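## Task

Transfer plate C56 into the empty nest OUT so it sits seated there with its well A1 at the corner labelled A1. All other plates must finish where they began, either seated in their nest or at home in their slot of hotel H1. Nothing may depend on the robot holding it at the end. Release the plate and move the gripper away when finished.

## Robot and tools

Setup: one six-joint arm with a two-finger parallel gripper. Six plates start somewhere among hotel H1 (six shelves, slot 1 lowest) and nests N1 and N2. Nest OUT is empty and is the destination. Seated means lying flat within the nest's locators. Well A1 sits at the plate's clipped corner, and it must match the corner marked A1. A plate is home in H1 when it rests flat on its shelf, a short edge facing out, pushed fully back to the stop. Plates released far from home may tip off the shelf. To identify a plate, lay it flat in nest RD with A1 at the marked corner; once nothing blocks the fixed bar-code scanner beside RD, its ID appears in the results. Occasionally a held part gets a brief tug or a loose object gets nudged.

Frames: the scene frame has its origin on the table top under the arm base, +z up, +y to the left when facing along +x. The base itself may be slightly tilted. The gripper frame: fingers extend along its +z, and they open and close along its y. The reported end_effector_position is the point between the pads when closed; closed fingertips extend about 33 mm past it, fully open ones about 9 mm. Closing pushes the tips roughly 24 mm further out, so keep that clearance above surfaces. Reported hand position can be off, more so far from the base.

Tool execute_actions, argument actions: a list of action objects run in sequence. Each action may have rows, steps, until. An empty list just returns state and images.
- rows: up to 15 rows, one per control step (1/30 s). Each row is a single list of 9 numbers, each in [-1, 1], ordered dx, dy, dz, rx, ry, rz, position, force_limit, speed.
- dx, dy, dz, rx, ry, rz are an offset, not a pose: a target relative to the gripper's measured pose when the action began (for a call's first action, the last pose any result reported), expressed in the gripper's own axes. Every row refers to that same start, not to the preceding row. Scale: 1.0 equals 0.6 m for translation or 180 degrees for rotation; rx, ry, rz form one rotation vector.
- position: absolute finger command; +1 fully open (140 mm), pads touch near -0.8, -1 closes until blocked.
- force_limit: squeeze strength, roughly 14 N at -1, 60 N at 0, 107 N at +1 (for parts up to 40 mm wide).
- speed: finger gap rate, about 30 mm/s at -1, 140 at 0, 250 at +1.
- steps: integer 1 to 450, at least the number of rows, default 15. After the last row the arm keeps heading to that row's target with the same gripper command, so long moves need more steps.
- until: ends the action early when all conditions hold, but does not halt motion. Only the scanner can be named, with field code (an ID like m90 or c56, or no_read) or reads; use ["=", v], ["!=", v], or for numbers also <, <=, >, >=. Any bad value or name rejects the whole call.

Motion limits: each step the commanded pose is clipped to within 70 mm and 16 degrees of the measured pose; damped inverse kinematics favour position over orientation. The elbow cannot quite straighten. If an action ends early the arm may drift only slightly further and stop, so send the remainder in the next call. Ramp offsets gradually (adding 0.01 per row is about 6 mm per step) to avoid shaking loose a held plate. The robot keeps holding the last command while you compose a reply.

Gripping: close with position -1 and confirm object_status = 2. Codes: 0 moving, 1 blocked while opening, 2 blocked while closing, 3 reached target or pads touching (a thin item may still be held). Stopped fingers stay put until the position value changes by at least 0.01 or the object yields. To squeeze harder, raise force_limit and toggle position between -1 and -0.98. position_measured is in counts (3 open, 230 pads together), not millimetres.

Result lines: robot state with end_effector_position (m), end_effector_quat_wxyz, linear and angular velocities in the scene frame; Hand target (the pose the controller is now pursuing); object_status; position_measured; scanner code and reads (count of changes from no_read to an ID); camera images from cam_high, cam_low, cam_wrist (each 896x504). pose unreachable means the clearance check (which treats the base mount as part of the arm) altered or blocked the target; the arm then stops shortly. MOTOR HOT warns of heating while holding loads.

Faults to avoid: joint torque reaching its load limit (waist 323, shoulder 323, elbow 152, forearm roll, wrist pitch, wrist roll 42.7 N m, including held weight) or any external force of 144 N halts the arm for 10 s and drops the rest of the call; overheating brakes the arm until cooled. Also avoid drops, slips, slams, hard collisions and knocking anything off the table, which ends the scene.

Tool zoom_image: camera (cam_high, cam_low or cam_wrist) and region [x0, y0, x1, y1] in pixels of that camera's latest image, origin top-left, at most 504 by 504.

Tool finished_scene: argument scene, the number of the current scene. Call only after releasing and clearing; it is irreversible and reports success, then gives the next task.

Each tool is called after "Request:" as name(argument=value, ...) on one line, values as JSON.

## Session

Request:
execute_actions(actions=[])

Scene clock: 0.00 s.
end_effector_position=(+0.4091, -0.5832, +0.1472) position_measured=3 object_status=3 end_effector_quat_wxyz=(+0.050, +0.922, +0.122, +0.363) end_effector_velocity=(+0.000, -0.001, +0.001) end_effector_angular_velocity=(-0.002, -0.001, -0.000)
Joint positions: [-1.342  0.33   2.004  1.021  0.884 -0.732]
Joint velocities: [-0.    -0.001 -0.001  0.001 -0.    -0.   ]
Hand target: +0.409, -0.583, +0.147; +0.050, +0.922, +0.122, +0.363
scanner: code=no_read reads=0

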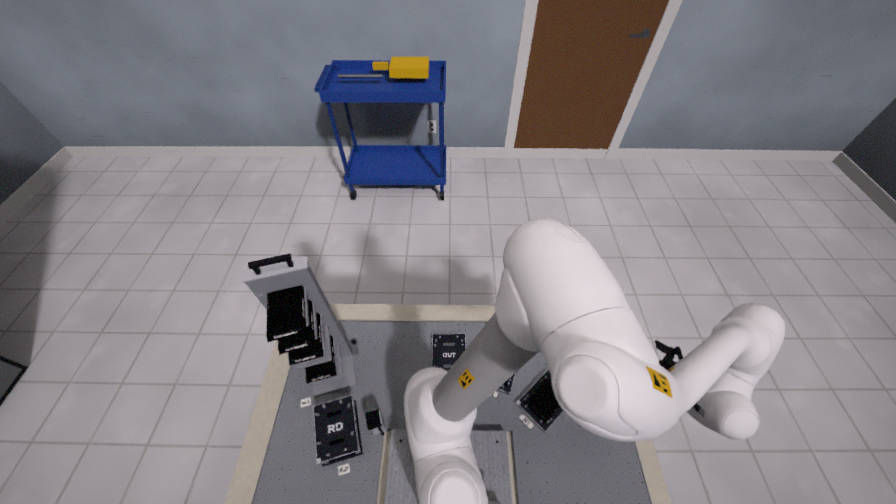

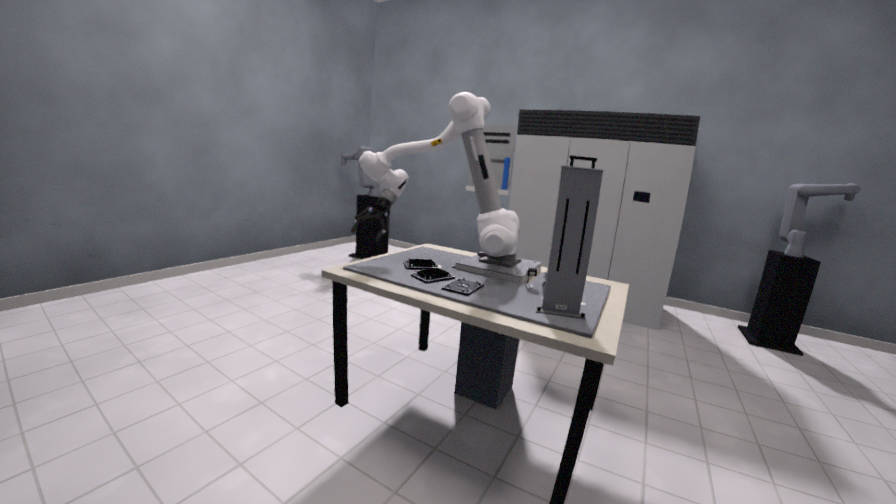

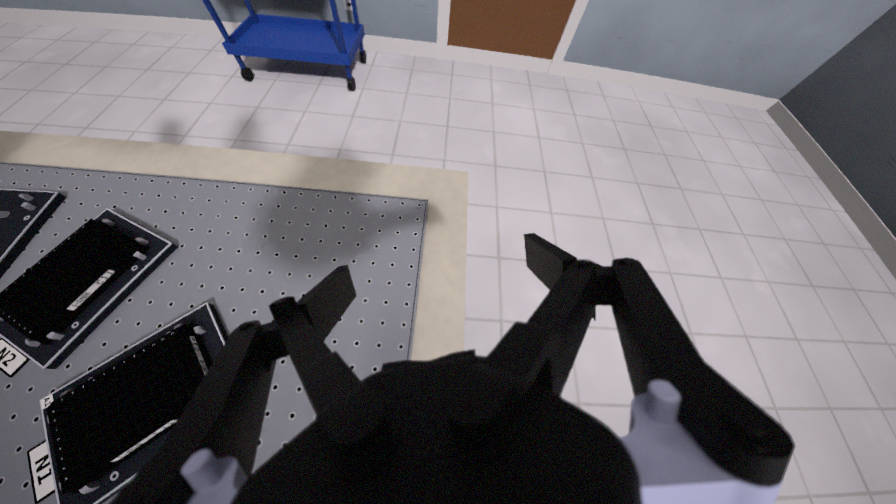

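Request:
zoom_image(camera="cam_wrist", region=[50, 250, 140, 330])

Request:
zoom_image(camera="cam_wrist", region=[90, 390, 200, 480])

Request:
zoom_image(camera="cam_high", region=[250, 280, 370, 400])

Region (50, 250, 140, 330) of cam_wrist's 896x504 image, scaled by 5.600, with more detail than that image has.

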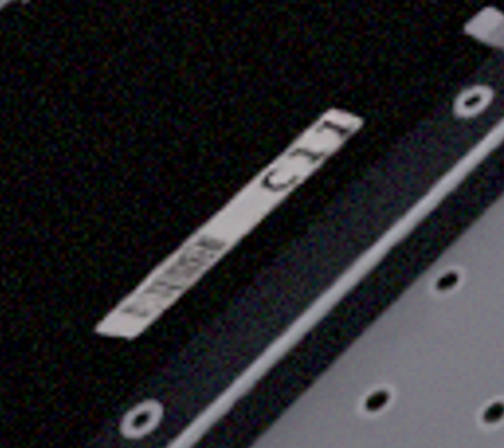

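Region (90, 390, 200, 480) of cam_wrist's 896x504 image, scaled by 4.582, with more detail than that image has; it fills the top 412 rows of this view, and the rest is white.

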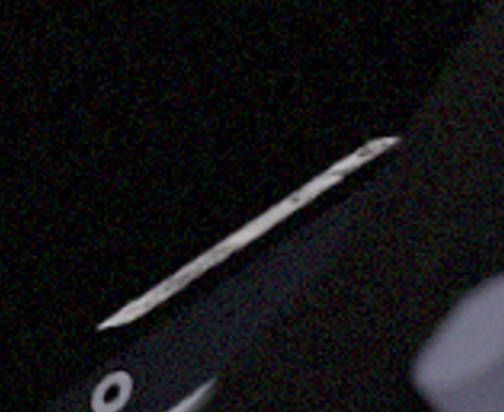

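Region (250, 280, 370, 400) of cam_high's 896x504 image, scaled by 4.200, with more detail than that image has.

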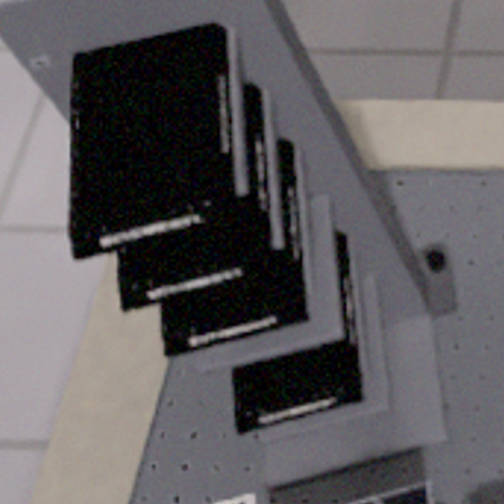

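Request:
execute_actions(actions=[{"rows":[[0.007,-0.02,-0.008,0.001,-0.005,0.002,0.6,0,0],[0.02,-0.055,-0.021,0.002,-0.014,0.005,0.6,0,0],[0.036,-0.1,-0.038,0.004,-0.026,0.009,0.6,0,0],[0.053,-0.15,-0.057,0.005,-0.039,0.013,0.6,0,0],[0.071,-0.2,-0.076,0.007,-0.052,0.017,0.6,0,0],[0.089,-0.25,-0.095,0.009,-0.065,0.022,0.6,0,0],[0.107,-0.3,-0.115,0.011,-0.078,0.026,0.6,0,0],[0.125,-0.35,-0.134,0.013,-0.091,0.03,0.6,0,0],[0.142,-0.4,-0.153,0.014,-0.104,0.035,0.6,0,0],[0.16,-0.45,-0.172,0.016,-0.117,0.039,0.6,0,0],[0.178,-0.5,-0.191,0.018,-0.13,0.044,0.6,0,0],[0.196,-0.55,-0.21,0.02,-0.143,0.048,0.6,0,0],[0.214,-0.6,-0.229,0.022,-0.156,0.052,0.6,0,0],[0.231,-0.65,-0.248,0.023,-0.169,0.057,0.6,0,0],[0.326,-0.916,-0.35,0.033,-0.238,0.08,0.6,0,0]],"steps":50}])

Scene clock: 11.70 s.
end_effector_position=(+0.2967, -0.0112, +0.3252) position_measured=53 object_status=3 end_effector_quat_wxyz=(-0.008, +1.000, +0.002, +0.002) end_effector_velocity=(+0.030, +0.180, +0.087) end_effector_angular_velocity=(-0.065, -0.011, -0.040)
Joint positions: [-0.169 -0.427  2.184  0.006  1.38   1.415]
Joint velocities: [ 0.697  0.006 -0.159 -0.067  0.127  0.75 ]
Hand target: +0.300, -0.002, +0.330; -0.002, +1.000, +0.001, +0.001
Off the commanded pose: 0.012 m, 1 deg.
scanner: code=no_read reads=0

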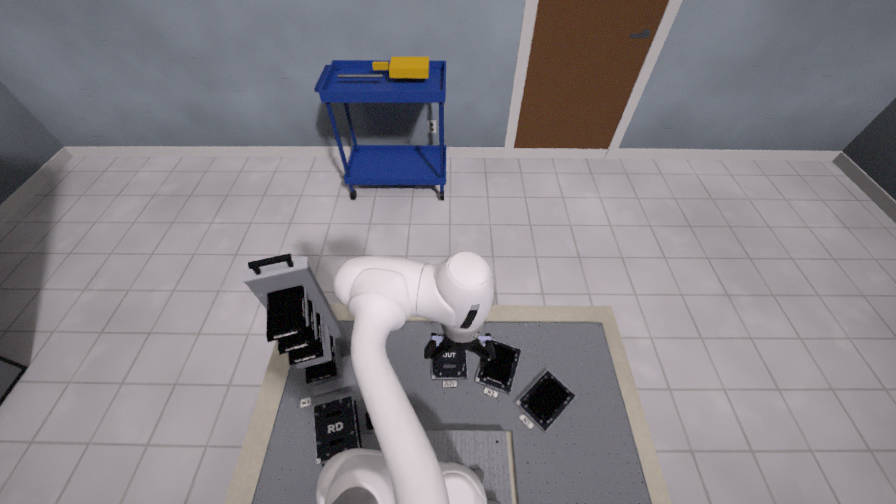

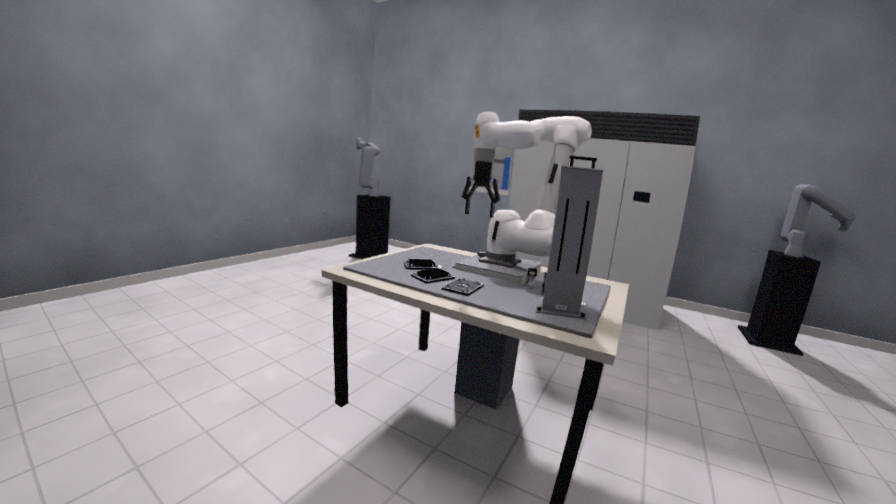

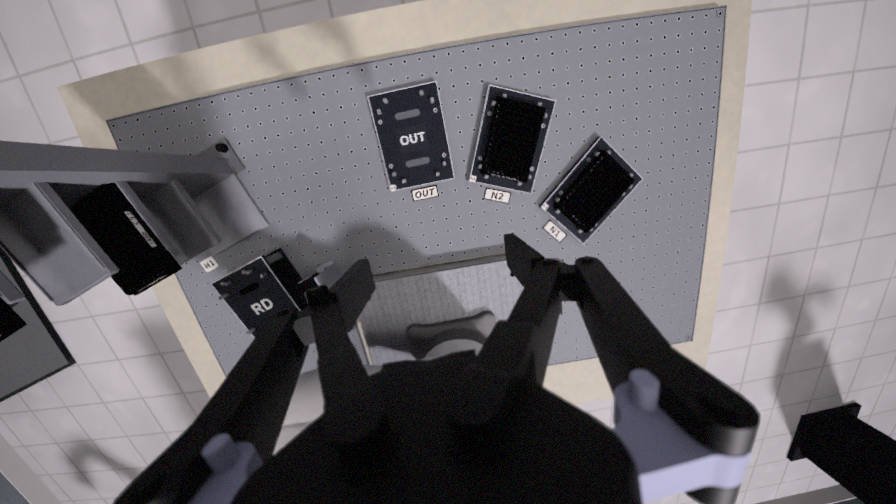

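Request:
execute_actions(actions=[])

Request:
zoom_image(camera="cam_wrist", region=[100, 180, 220, 280])

Scene clock: 12.90 s.
end_effector_position=(+0.2995, -0.0023, +0.3296) position_measured=53 object_status=3 end_effector_quat_wxyz=(-0.002, +1.000, +0.001, +0.001) end_effector_velocity=(+0.000, +0.000, +0.001) end_effector_angular_velocity=(+0.000, -0.001, -0.001)
Joint positions: [-0.122 -0.421  2.173 -0.008  1.387  1.467]
Joint velocities: [ 0.    -0.    -0.001  0.    -0.     0.001]
Hand target: +0.300, -0.002, +0.330; -0.002, +1.000, +0.001, +0.001
Off the commanded pose: 0.001 m, 0 deg.
scanner: code=no_read reads=0

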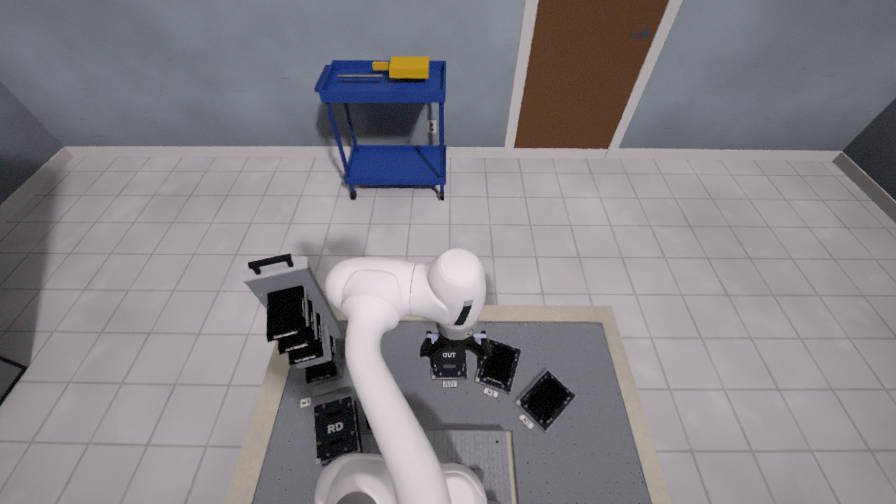

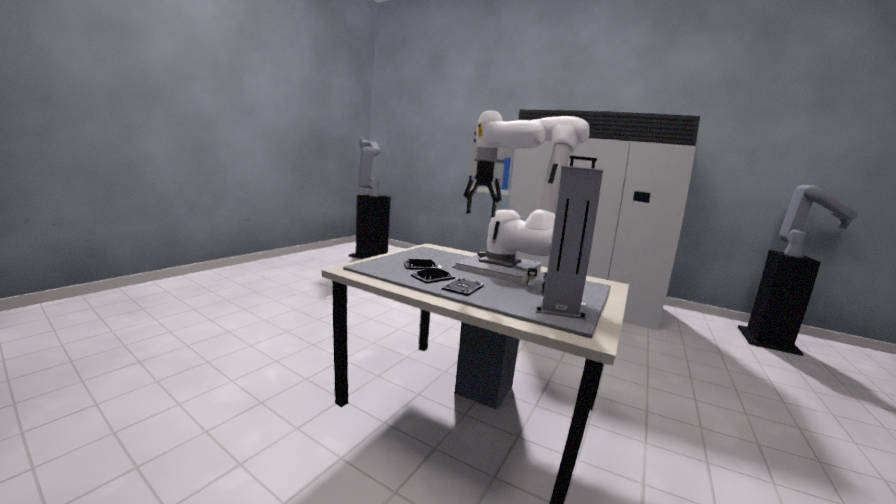

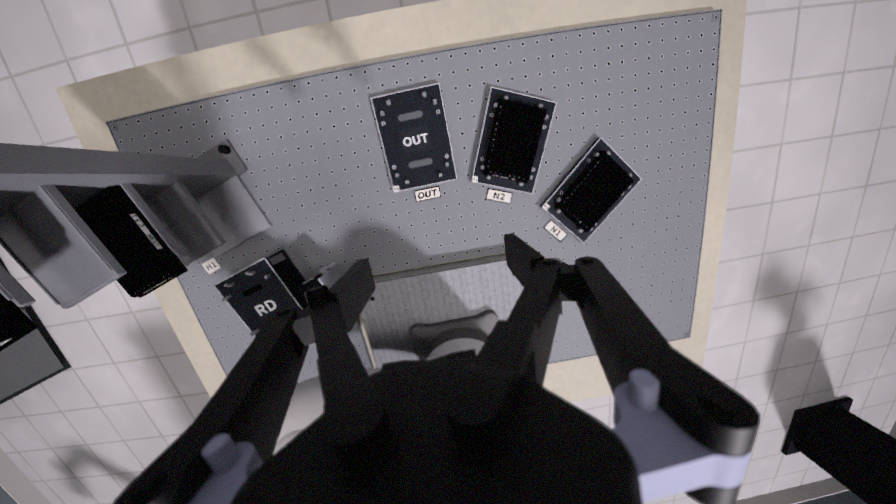

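Region (100, 180, 220, 280) of cam_wrist's 896x504 image, scaled by 4.200, with more detail than that image has.

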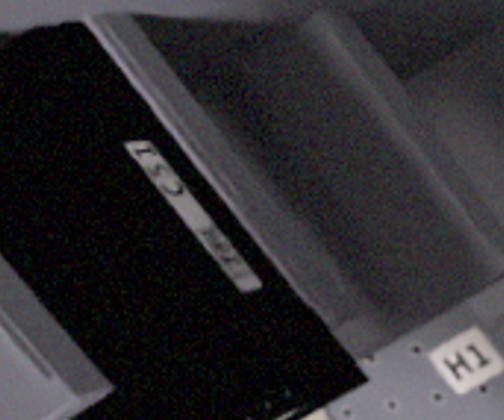

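Request:
execute_actions(actions=[])

Scene clock: 20.60 s.
end_effector_position=(+0.2995, -0.0023, +0.3296) position_measured=53 object_status=3 end_effector_quat_wxyz=(-0.002, +1.000, +0.001, +0.001) end_effector_velocity=(-0.000, -0.000, +0.000) end_effector_angular_velocity=(-0.001, -0.001, -0.001)
Joint positions: [-0.122 -0.421  2.173 -0.008  1.387  1.467]
Joint velocities: [ 0.    -0.001  0.    -0.001 -0.     0.001]
Hand target: +0.300, -0.002, +0.330; -0.002, +1.000, +0.001, +0.001
Off the commanded pose: 0.001 m, 0 deg.
scanner: code=no_read reads=0

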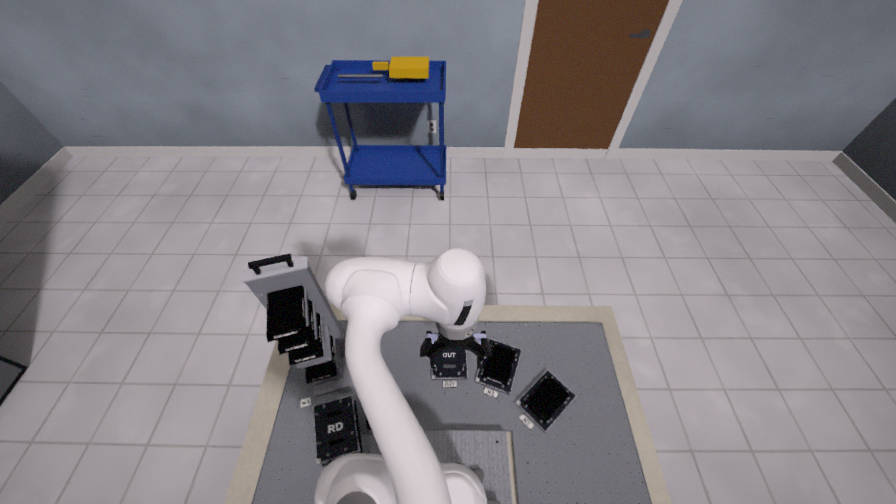

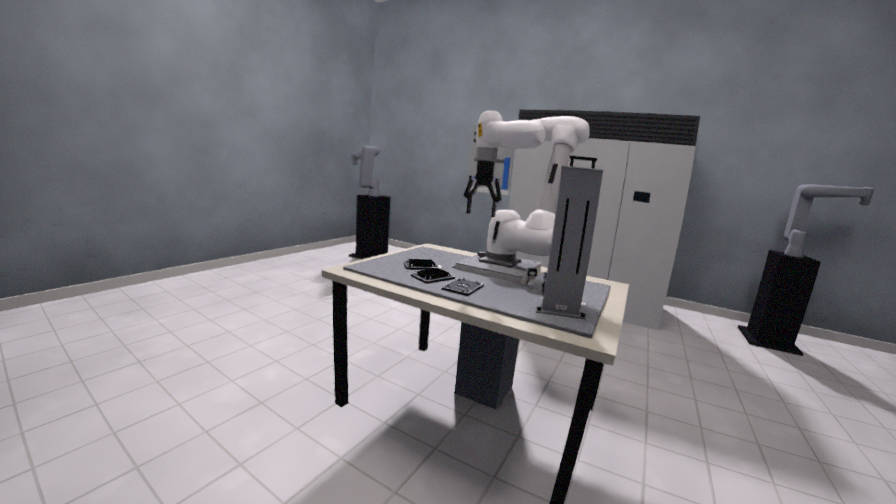

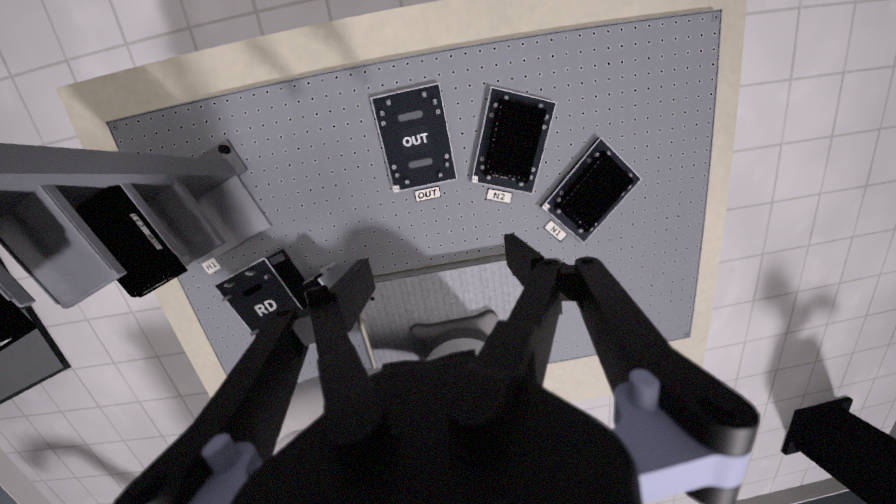

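Request:
zoom_image(camera="cam_high", region=[250, 250, 370, 390])

Request:
zoom_image(camera="cam_high", region=[500, 360, 590, 440])

Region (250, 250, 370, 390) of cam_high's 896x504 image, scaled by 3.600, with more detail than that image has; it fills the left 432 columns of this view, and the rest is white.

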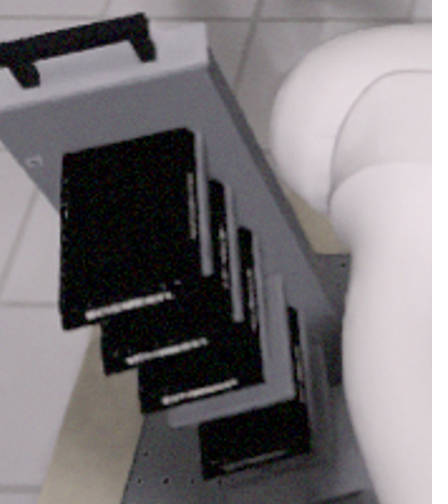

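Region (500, 360, 590, 440) of cam_high's 896x504 image, scaled by 5.600, with more detail than that image has.

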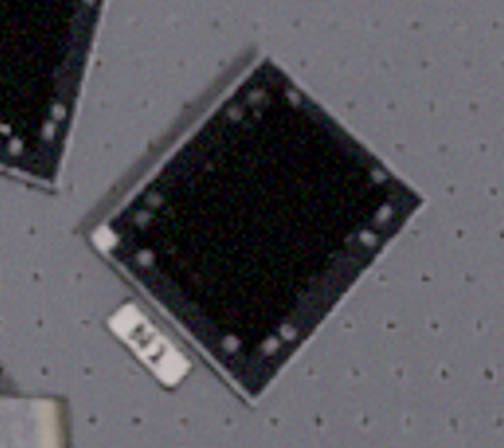

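Request:
execute_actions(actions=[{"rows":[[-0.005,-0.01,-0.004,0,0,0,0.6,0,0],[-0.012,-0.025,-0.009,0,0,0,0.6,0,0],[-0.02,-0.043,-0.015,0,0,0,0.6,0,0],[-0.028,-0.062,-0.021,0,0,0,0.6,0,0],[-0.036,-0.081,-0.027,0,0,0,0.6,0,0],[-0.044,-0.1,-0.033,0,0,0,0.6,0,0],[-0.052,-0.119,-0.039,0,0,0,0.6,0,0],[-0.06,-0.138,-0.045,0,0,0,0.6,0,0],[-0.068,-0.157,-0.051,0,0,0,0.6,0,0],[-0.076,-0.176,-0.057,0,0,0,0.6,0,0],[-0.084,-0.195,-0.063,0,0,0,0.6,0,0],[-0.092,-0.214,-0.069,0,0,0,0.6,0,0],[-0.1,-0.233,-0.075,0,0,0,0.6,0,0],[-0.108,-0.252,-0.081,0,0,0,0.6,0,0],[-0.217,-0.5,-0.167,0,0,0,0.6,0,0]],"steps":40},{"rows":[[0,0,0,0,0.02,0,0.6,0,0],[0,0,0,0,0.04,0,0.6,0,0],[0,0,0,0,0.07,0,0.6,0,0],[0,0,0,0,0.5,0,0.6,0,0]],"steps":55}])

Scene clock: 31.77 s.
end_effector_position=(+0.1694, +0.2974, +0.4316) position_measured=53 object_status=3 end_effector_quat_wxyz=(-0.003, +0.706, -0.001, +0.708) end_effector_velocity=(+0.000, -0.000, -0.000) end_effector_angular_velocity=(+0.001, +0.001, -0.001)
Joint positions: [ 1.949 -0.101  2.436 -1.293  1.855  3.939]
Joint velocities: [-0.    -0.    -0.     0.001  0.     0.   ]
Hand target: +0.169, +0.297, +0.432; -0.003, +0.706, -0.001, +0.708
Off the commanded pose: 0.001 m, 0 deg.
scanner: code=no_read reads=0

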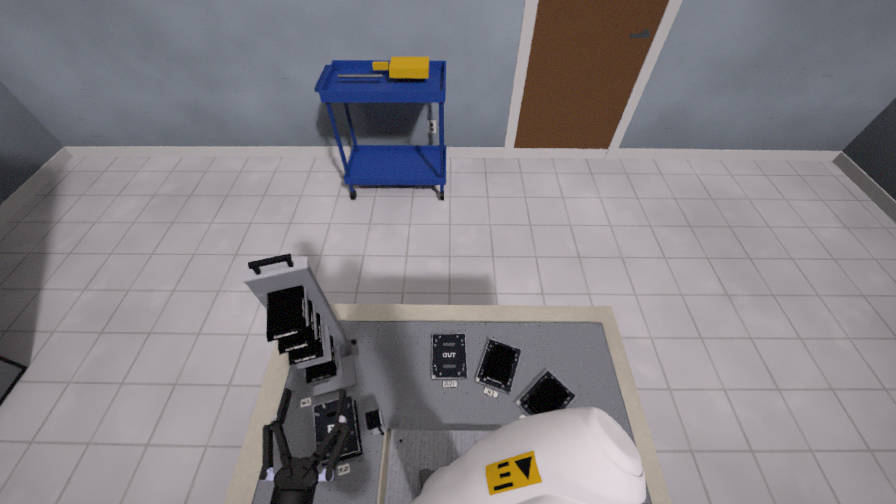

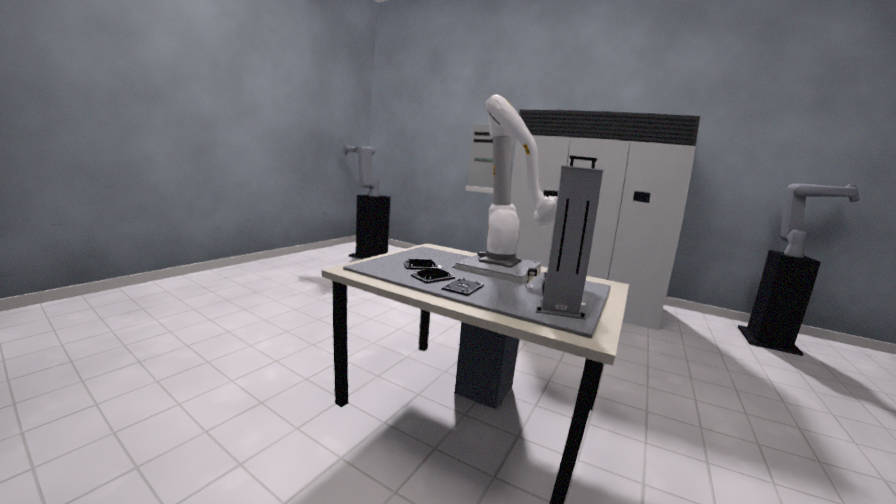

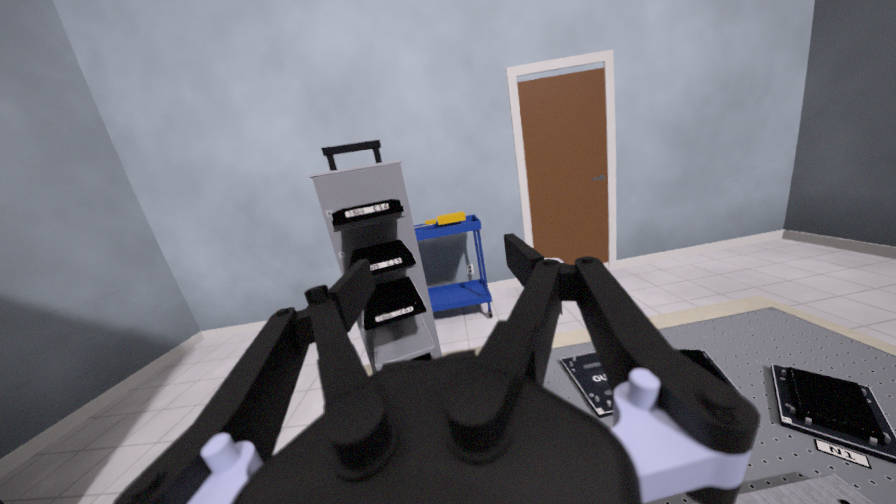

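Request:
zoom_image(camera="cam_wrist", region=[310, 180, 450, 340])

Region (310, 180, 450, 340) of cam_wrist's 896x504 image, scaled by 3.150, with more detail than that image has; it fills the left 441 columns of this view, and the rest is white.

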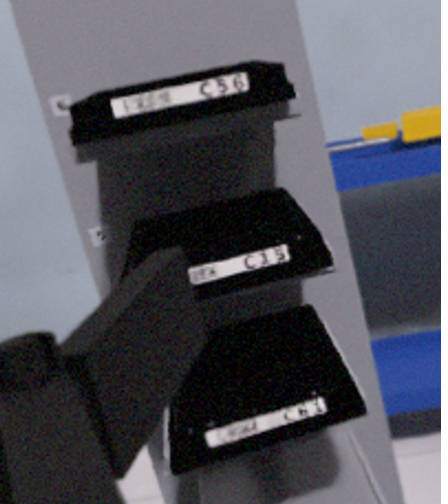

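Request:
execute_actions(actions=[{"rows":[[0.01,0,0,0,-0.02,0,0.6,0,0],[0.02,0,0,0,-0.04,0,0.6,0,0],[0.04,0,0,0,-0.07,0,0.6,0,0],[0.06,0,0,0,-0.5,0,0.6,0,0],[0.08,0,0,0,-0.5,0,0.6,0,0],[0.1,0,0,0,-0.5,0,0.6,0,0],[0.12,0,0,0,-0.5,0,0.6,0,0],[0.14,0,0,0,-0.5,0,0.6,0,0],[0.16,0,0,0,-0.5,0,0.6,0,0],[0.18,0,0,0,-0.5,0,0.6,0,0],[0.2,0,0,0,-0.5,0,0.6,0,0],[0.23,0,0,0,-0.5,0,0.6,0,0]],"steps":45},{"rows":[[0.01,-0.005,0,0,0,-0.003,0.6,0,0],[0.03,-0.014,0,0,0,-0.007,0.6,0,0],[0.055,-0.025,0,0,0,-0.012,0.6,0,0],[0.08,-0.037,0,0,0,-0.017,0.6,0,0],[0.105,-0.048,0,0,0,-0.022,0.6,0,0],[0.13,-0.06,0,0,0,-0.027,0.6,0,0],[0.155,-0.071,0,0,0,-0.032,0.6,0,0],[0.18,-0.083,0,0,0,-0.037,0.6,0,0],[0.205,-0.094,0,0,0,-0.042,0.6,0,0],[0.23,-0.106,0,0,0,-0.047,0.6,0,0],[0.255,-0.117,0,0,0,-0.052,0.6,0,0],[0.28,-0.129,0,0,0,-0.058,0.6,0,0],[0.3,-0.14,0,0,0,-0.064,0.6,0,0],[0.315,-0.15,0,0,0,-0.069,0.6,0,0],[0.325,-0.156,0,0,0,-0.072,0.6,0,0]],"steps":25}])

Request:
execute_actions(actions=[])

Scene clock: 52.23 s.
end_effector_position=(+0.3640, +0.3900, +0.5703) position_measured=53 object_status=3 end_effector_quat_wxyz=(-0.002, +0.994, +0.113, +0.002) end_effector_velocity=(-0.000, +0.000, -0.001) end_effector_angular_velocity=(-0.002, +0.002, -0.000)
Joint positions: [ 0.751 -0.026  1.449 -0.008  1.72   2.112]
Joint velocities: [ 0.     0.001 -0.     0.     0.001  0.001]
Hand target: +0.364, +0.390, +0.570; -0.002, +0.994, +0.113, +0.002
Off the commanded pose: 0.000 m, 0 deg.
scanner: code=no_read reads=0

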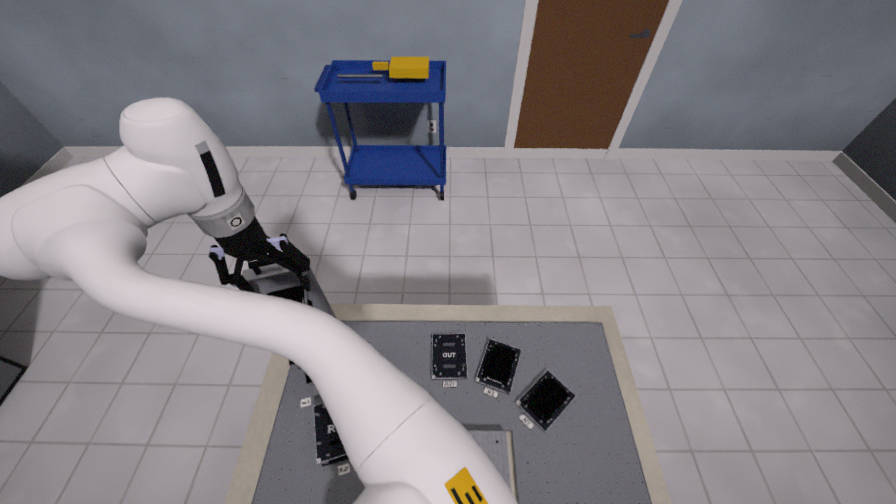

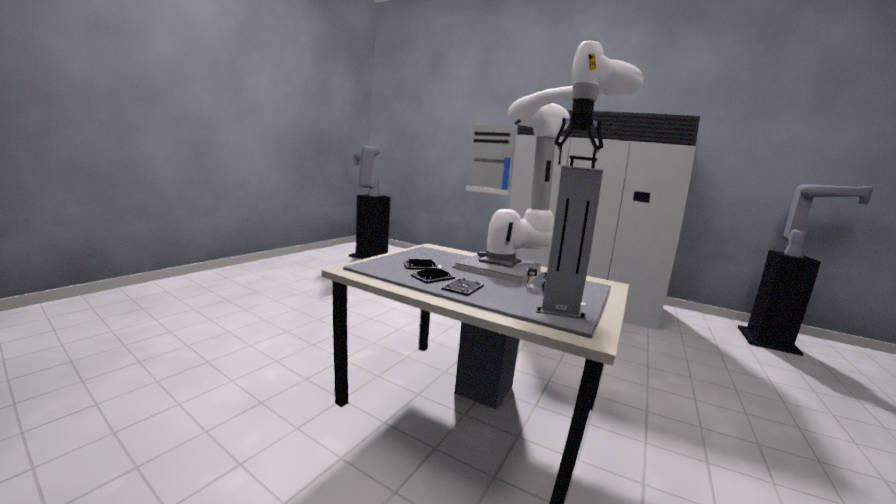

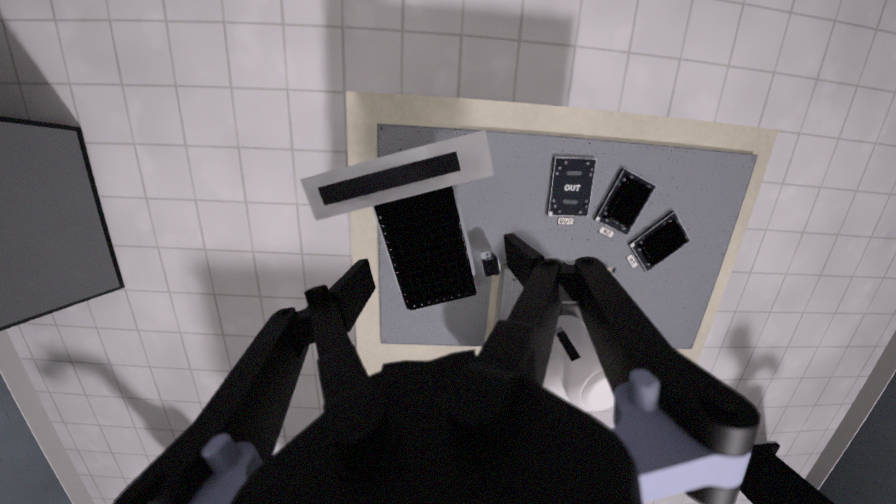

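Scene clock: 52.23 s.
end_effector_position=(+0.3640, +0.3900, +0.5703) position_measured=53 object_status=3 end_effector_quat_wxyz=(-0.002, +0.994, +0.113, +0.002) end_effector_velocity=(-0.000, +0.000, -0.001) end_effector_angular_velocity=(-0.002, +0.002, -0.000)
Joint positions: [ 0.751 -0.026  1.449 -0.008  1.72   2.112]
Joint velocities: [ 0.     0.001 -0.     0.     0.001  0.001]
Hand target: +0.364, +0.390, +0.570; -0.002, +0.994, +0.113, +0.002
Off the commanded pose: 0.000 m, 0 deg.
scanner: code=no_read reads=0

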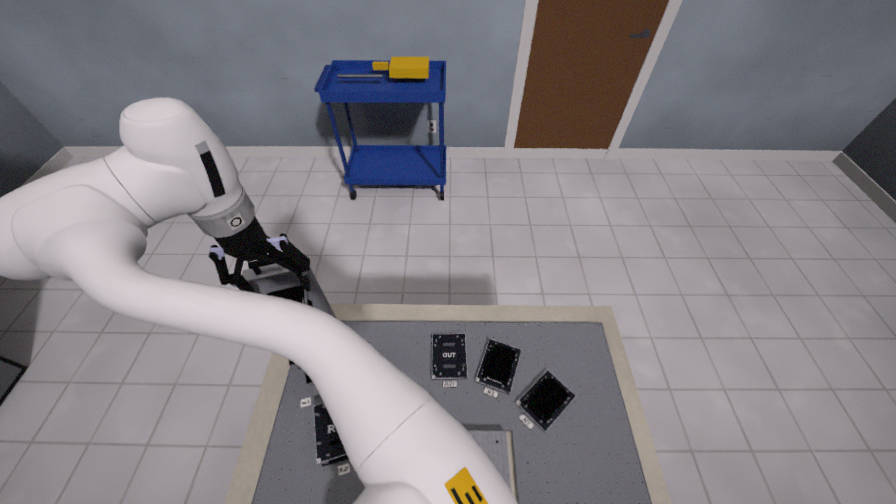

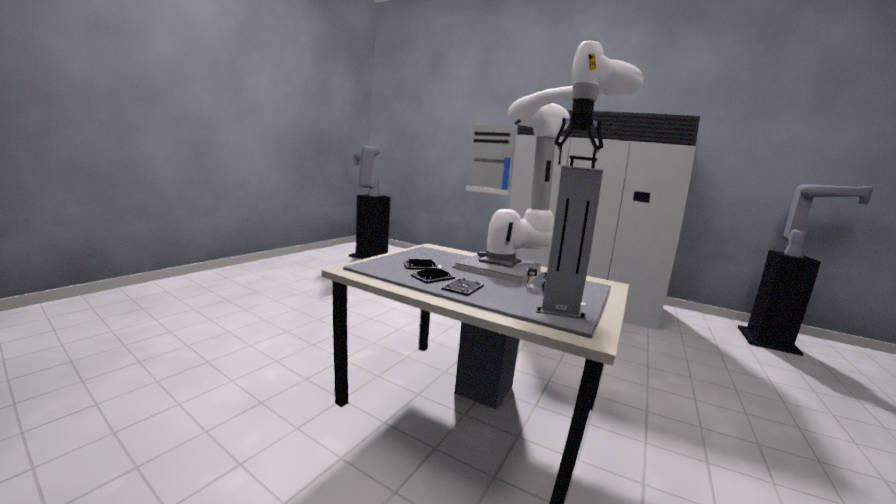

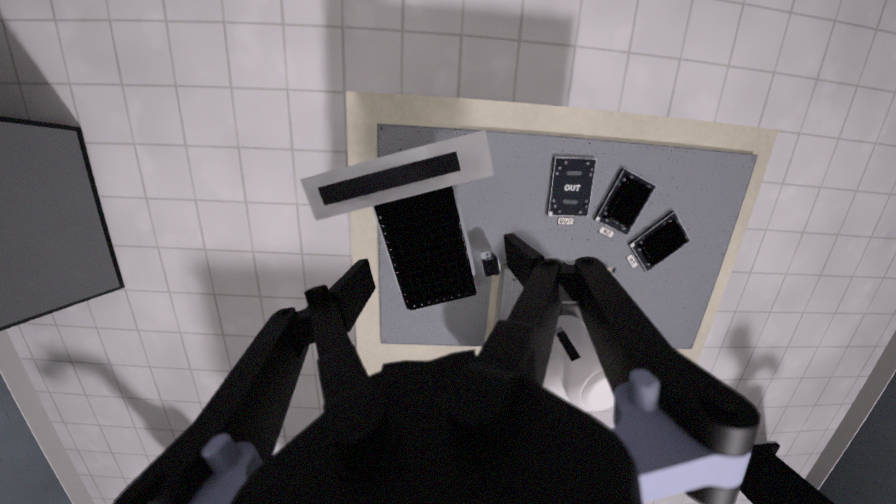

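Request:
execute_actions(actions=[{"rows":[[-0.002,-0.002,0.004,0,0,-0.003,0.6,0,0],[-0.004,-0.004,0.01,0,0,-0.006,0.6,0,0],[-0.007,-0.007,0.018,0,0,-0.01,0.6,0,0],[-0.01,-0.009,0.027,0,0,-0.014,0.6,0,0],[-0.012,-0.011,0.036,0,0,-0.018,0.6,0,0],[-0.014,-0.013,0.046,0,0,-0.021,0.6,0,0],[-0.016,-0.014,0.055,0,0,-0.023,0.6,0,0],[-0.017,-0.015,0.062,0,0,-0.024,0.6,0,0],[-0.017,-0.015,0.067,0,0,-0.024,0.6,0,0]],"steps":18}])

Request:
zoom_image(camera="cam_wrist", region=[310, 130, 560, 350])

Scene clock: 57.10 s.
end_effector_position=(+0.3521, +0.3967, +0.5301) position_measured=53 object_status=3 end_effector_quat_wxyz=(-0.002, +0.989, +0.151, +0.002) end_effector_velocity=(-0.000, -0.000, +0.000) end_effector_angular_velocity=(+0.000, -0.000, +0.000)
Joint positions: [ 0.775 -0.038  1.534 -0.008  1.648  2.061]
Joint velocities: [ 0.    -0.001  0.    -0.    -0.     0.   ]
Hand target: +0.352, +0.397, +0.530; -0.002, +0.989, +0.151, +0.002
Off the commanded pose: 0.000 m, 0 deg.
scanner: code=no_read reads=0

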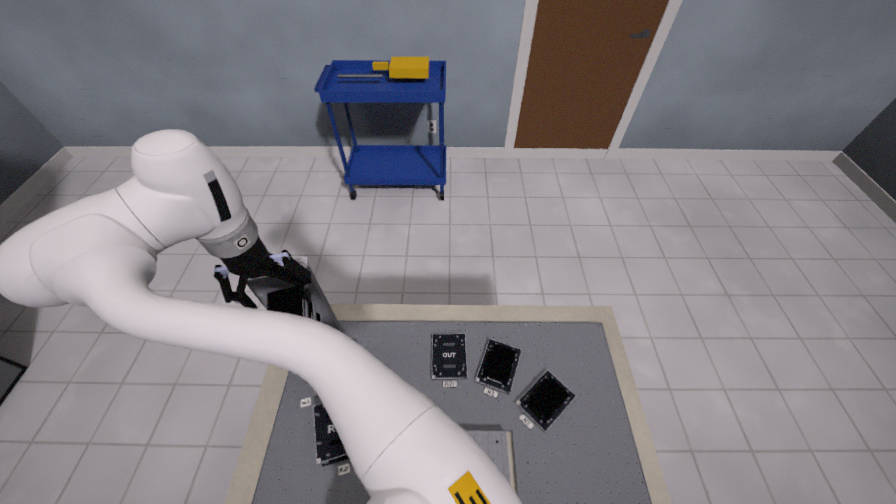

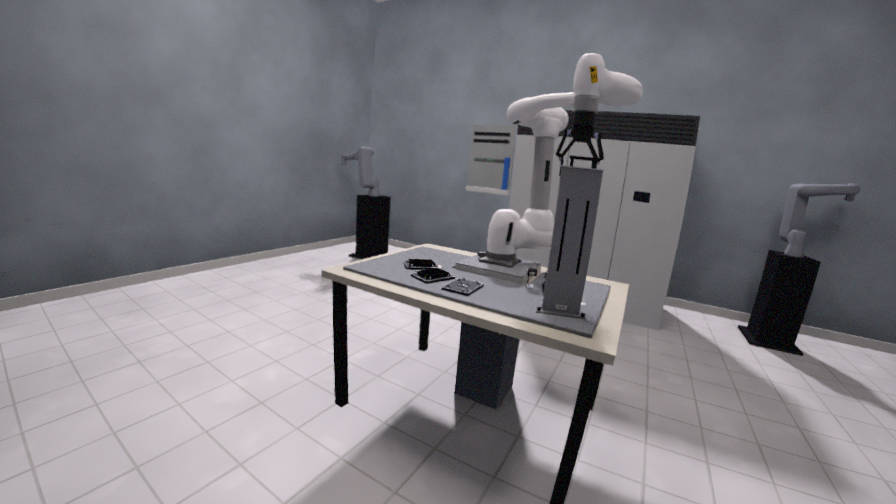

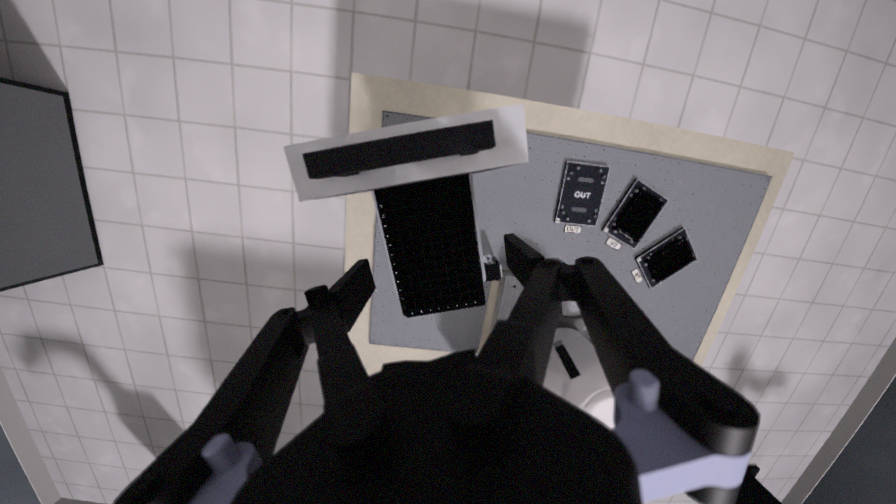

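Region (310, 130, 560, 350) of cam_wrist's 896x504 image, scaled by 2.016, with more detail than that image has; it fills the top 444 rows of this view, and the rest is white.

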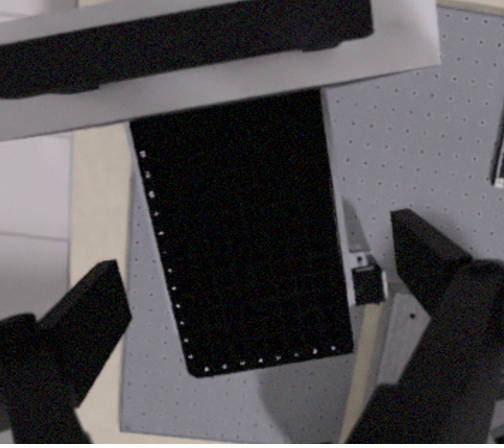

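Request:
execute_actions(actions=[{"rows":[[0,-0.001,0.004,0,0,0,0.6,0,0],[0,-0.002,0.01,0,0,0,0.6,0,0],[0,-0.003,0.018,0,0,0,0.6,0,0],[0,-0.003,0.026,0,0,0,0.6,0,0],[0,-0.003,0.033,0,0,0,0.6,0,0],[0,-0.003,0.038,0,0,0,0.6,0,0],[0,-0.003,0.04,0,0,0,0.6,0,0]],"steps":14},{"rows":[[0,0,0,0,0,0,0.1,-0.5,-0.6]],"steps":20}])

Request:
zoom_image(camera="cam_wrist", region=[310, 130, 560, 350])

Scene clock: 62.63 s.
end_effector_position=(+0.3515, +0.3988, +0.5062) position_measured=108 object_status=0 end_effector_quat_wxyz=(-0.002, +0.989, +0.151, +0.002) end_effector_velocity=(+0.000, -0.000, -0.000) end_effector_angular_velocity=(-0.001, -0.001, +0.000)
Joint positions: [ 0.777 -0.039  1.577 -0.007  1.604  2.064]
Joint velocities: [ 0.     0.     0.    -0.002 -0.    -0.   ]
Hand target: +0.352, +0.399, +0.506; -0.002, +0.989, +0.151, +0.002
Off the commanded pose: 0.000 m, 0 deg.
scanner: code=no_read reads=0

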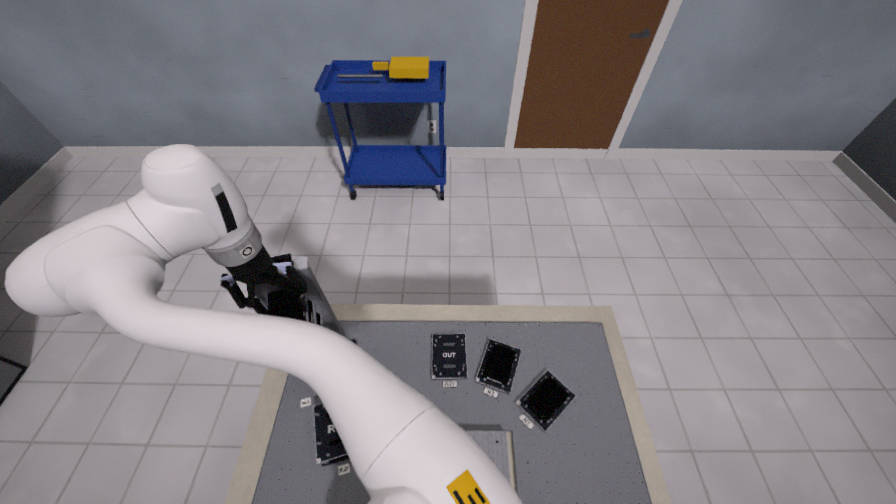

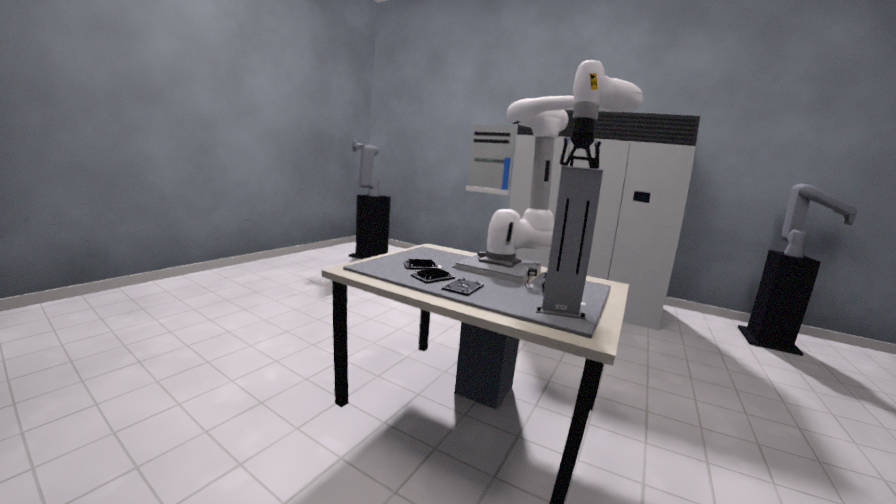

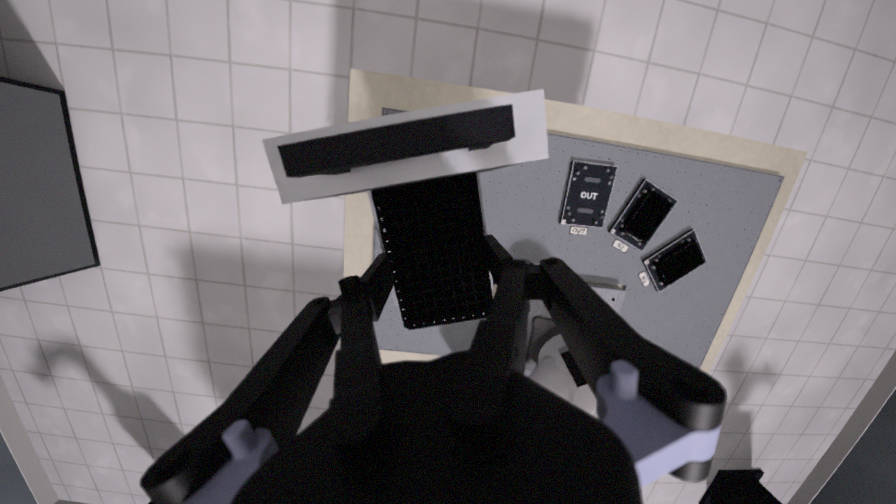

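Region (310, 130, 560, 350) of cam_wrist's 896x504 image, scaled by 2.016, with more detail than that image has; it fills the top 444 rows of this view, and the rest is white.

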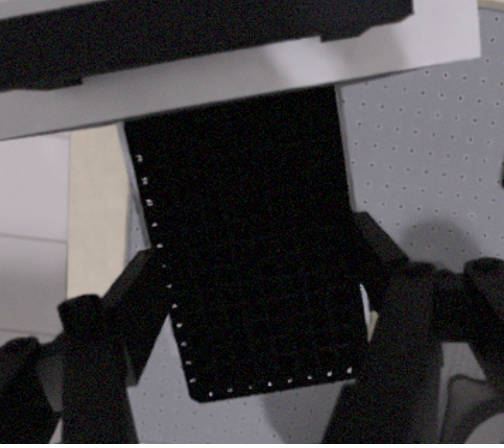

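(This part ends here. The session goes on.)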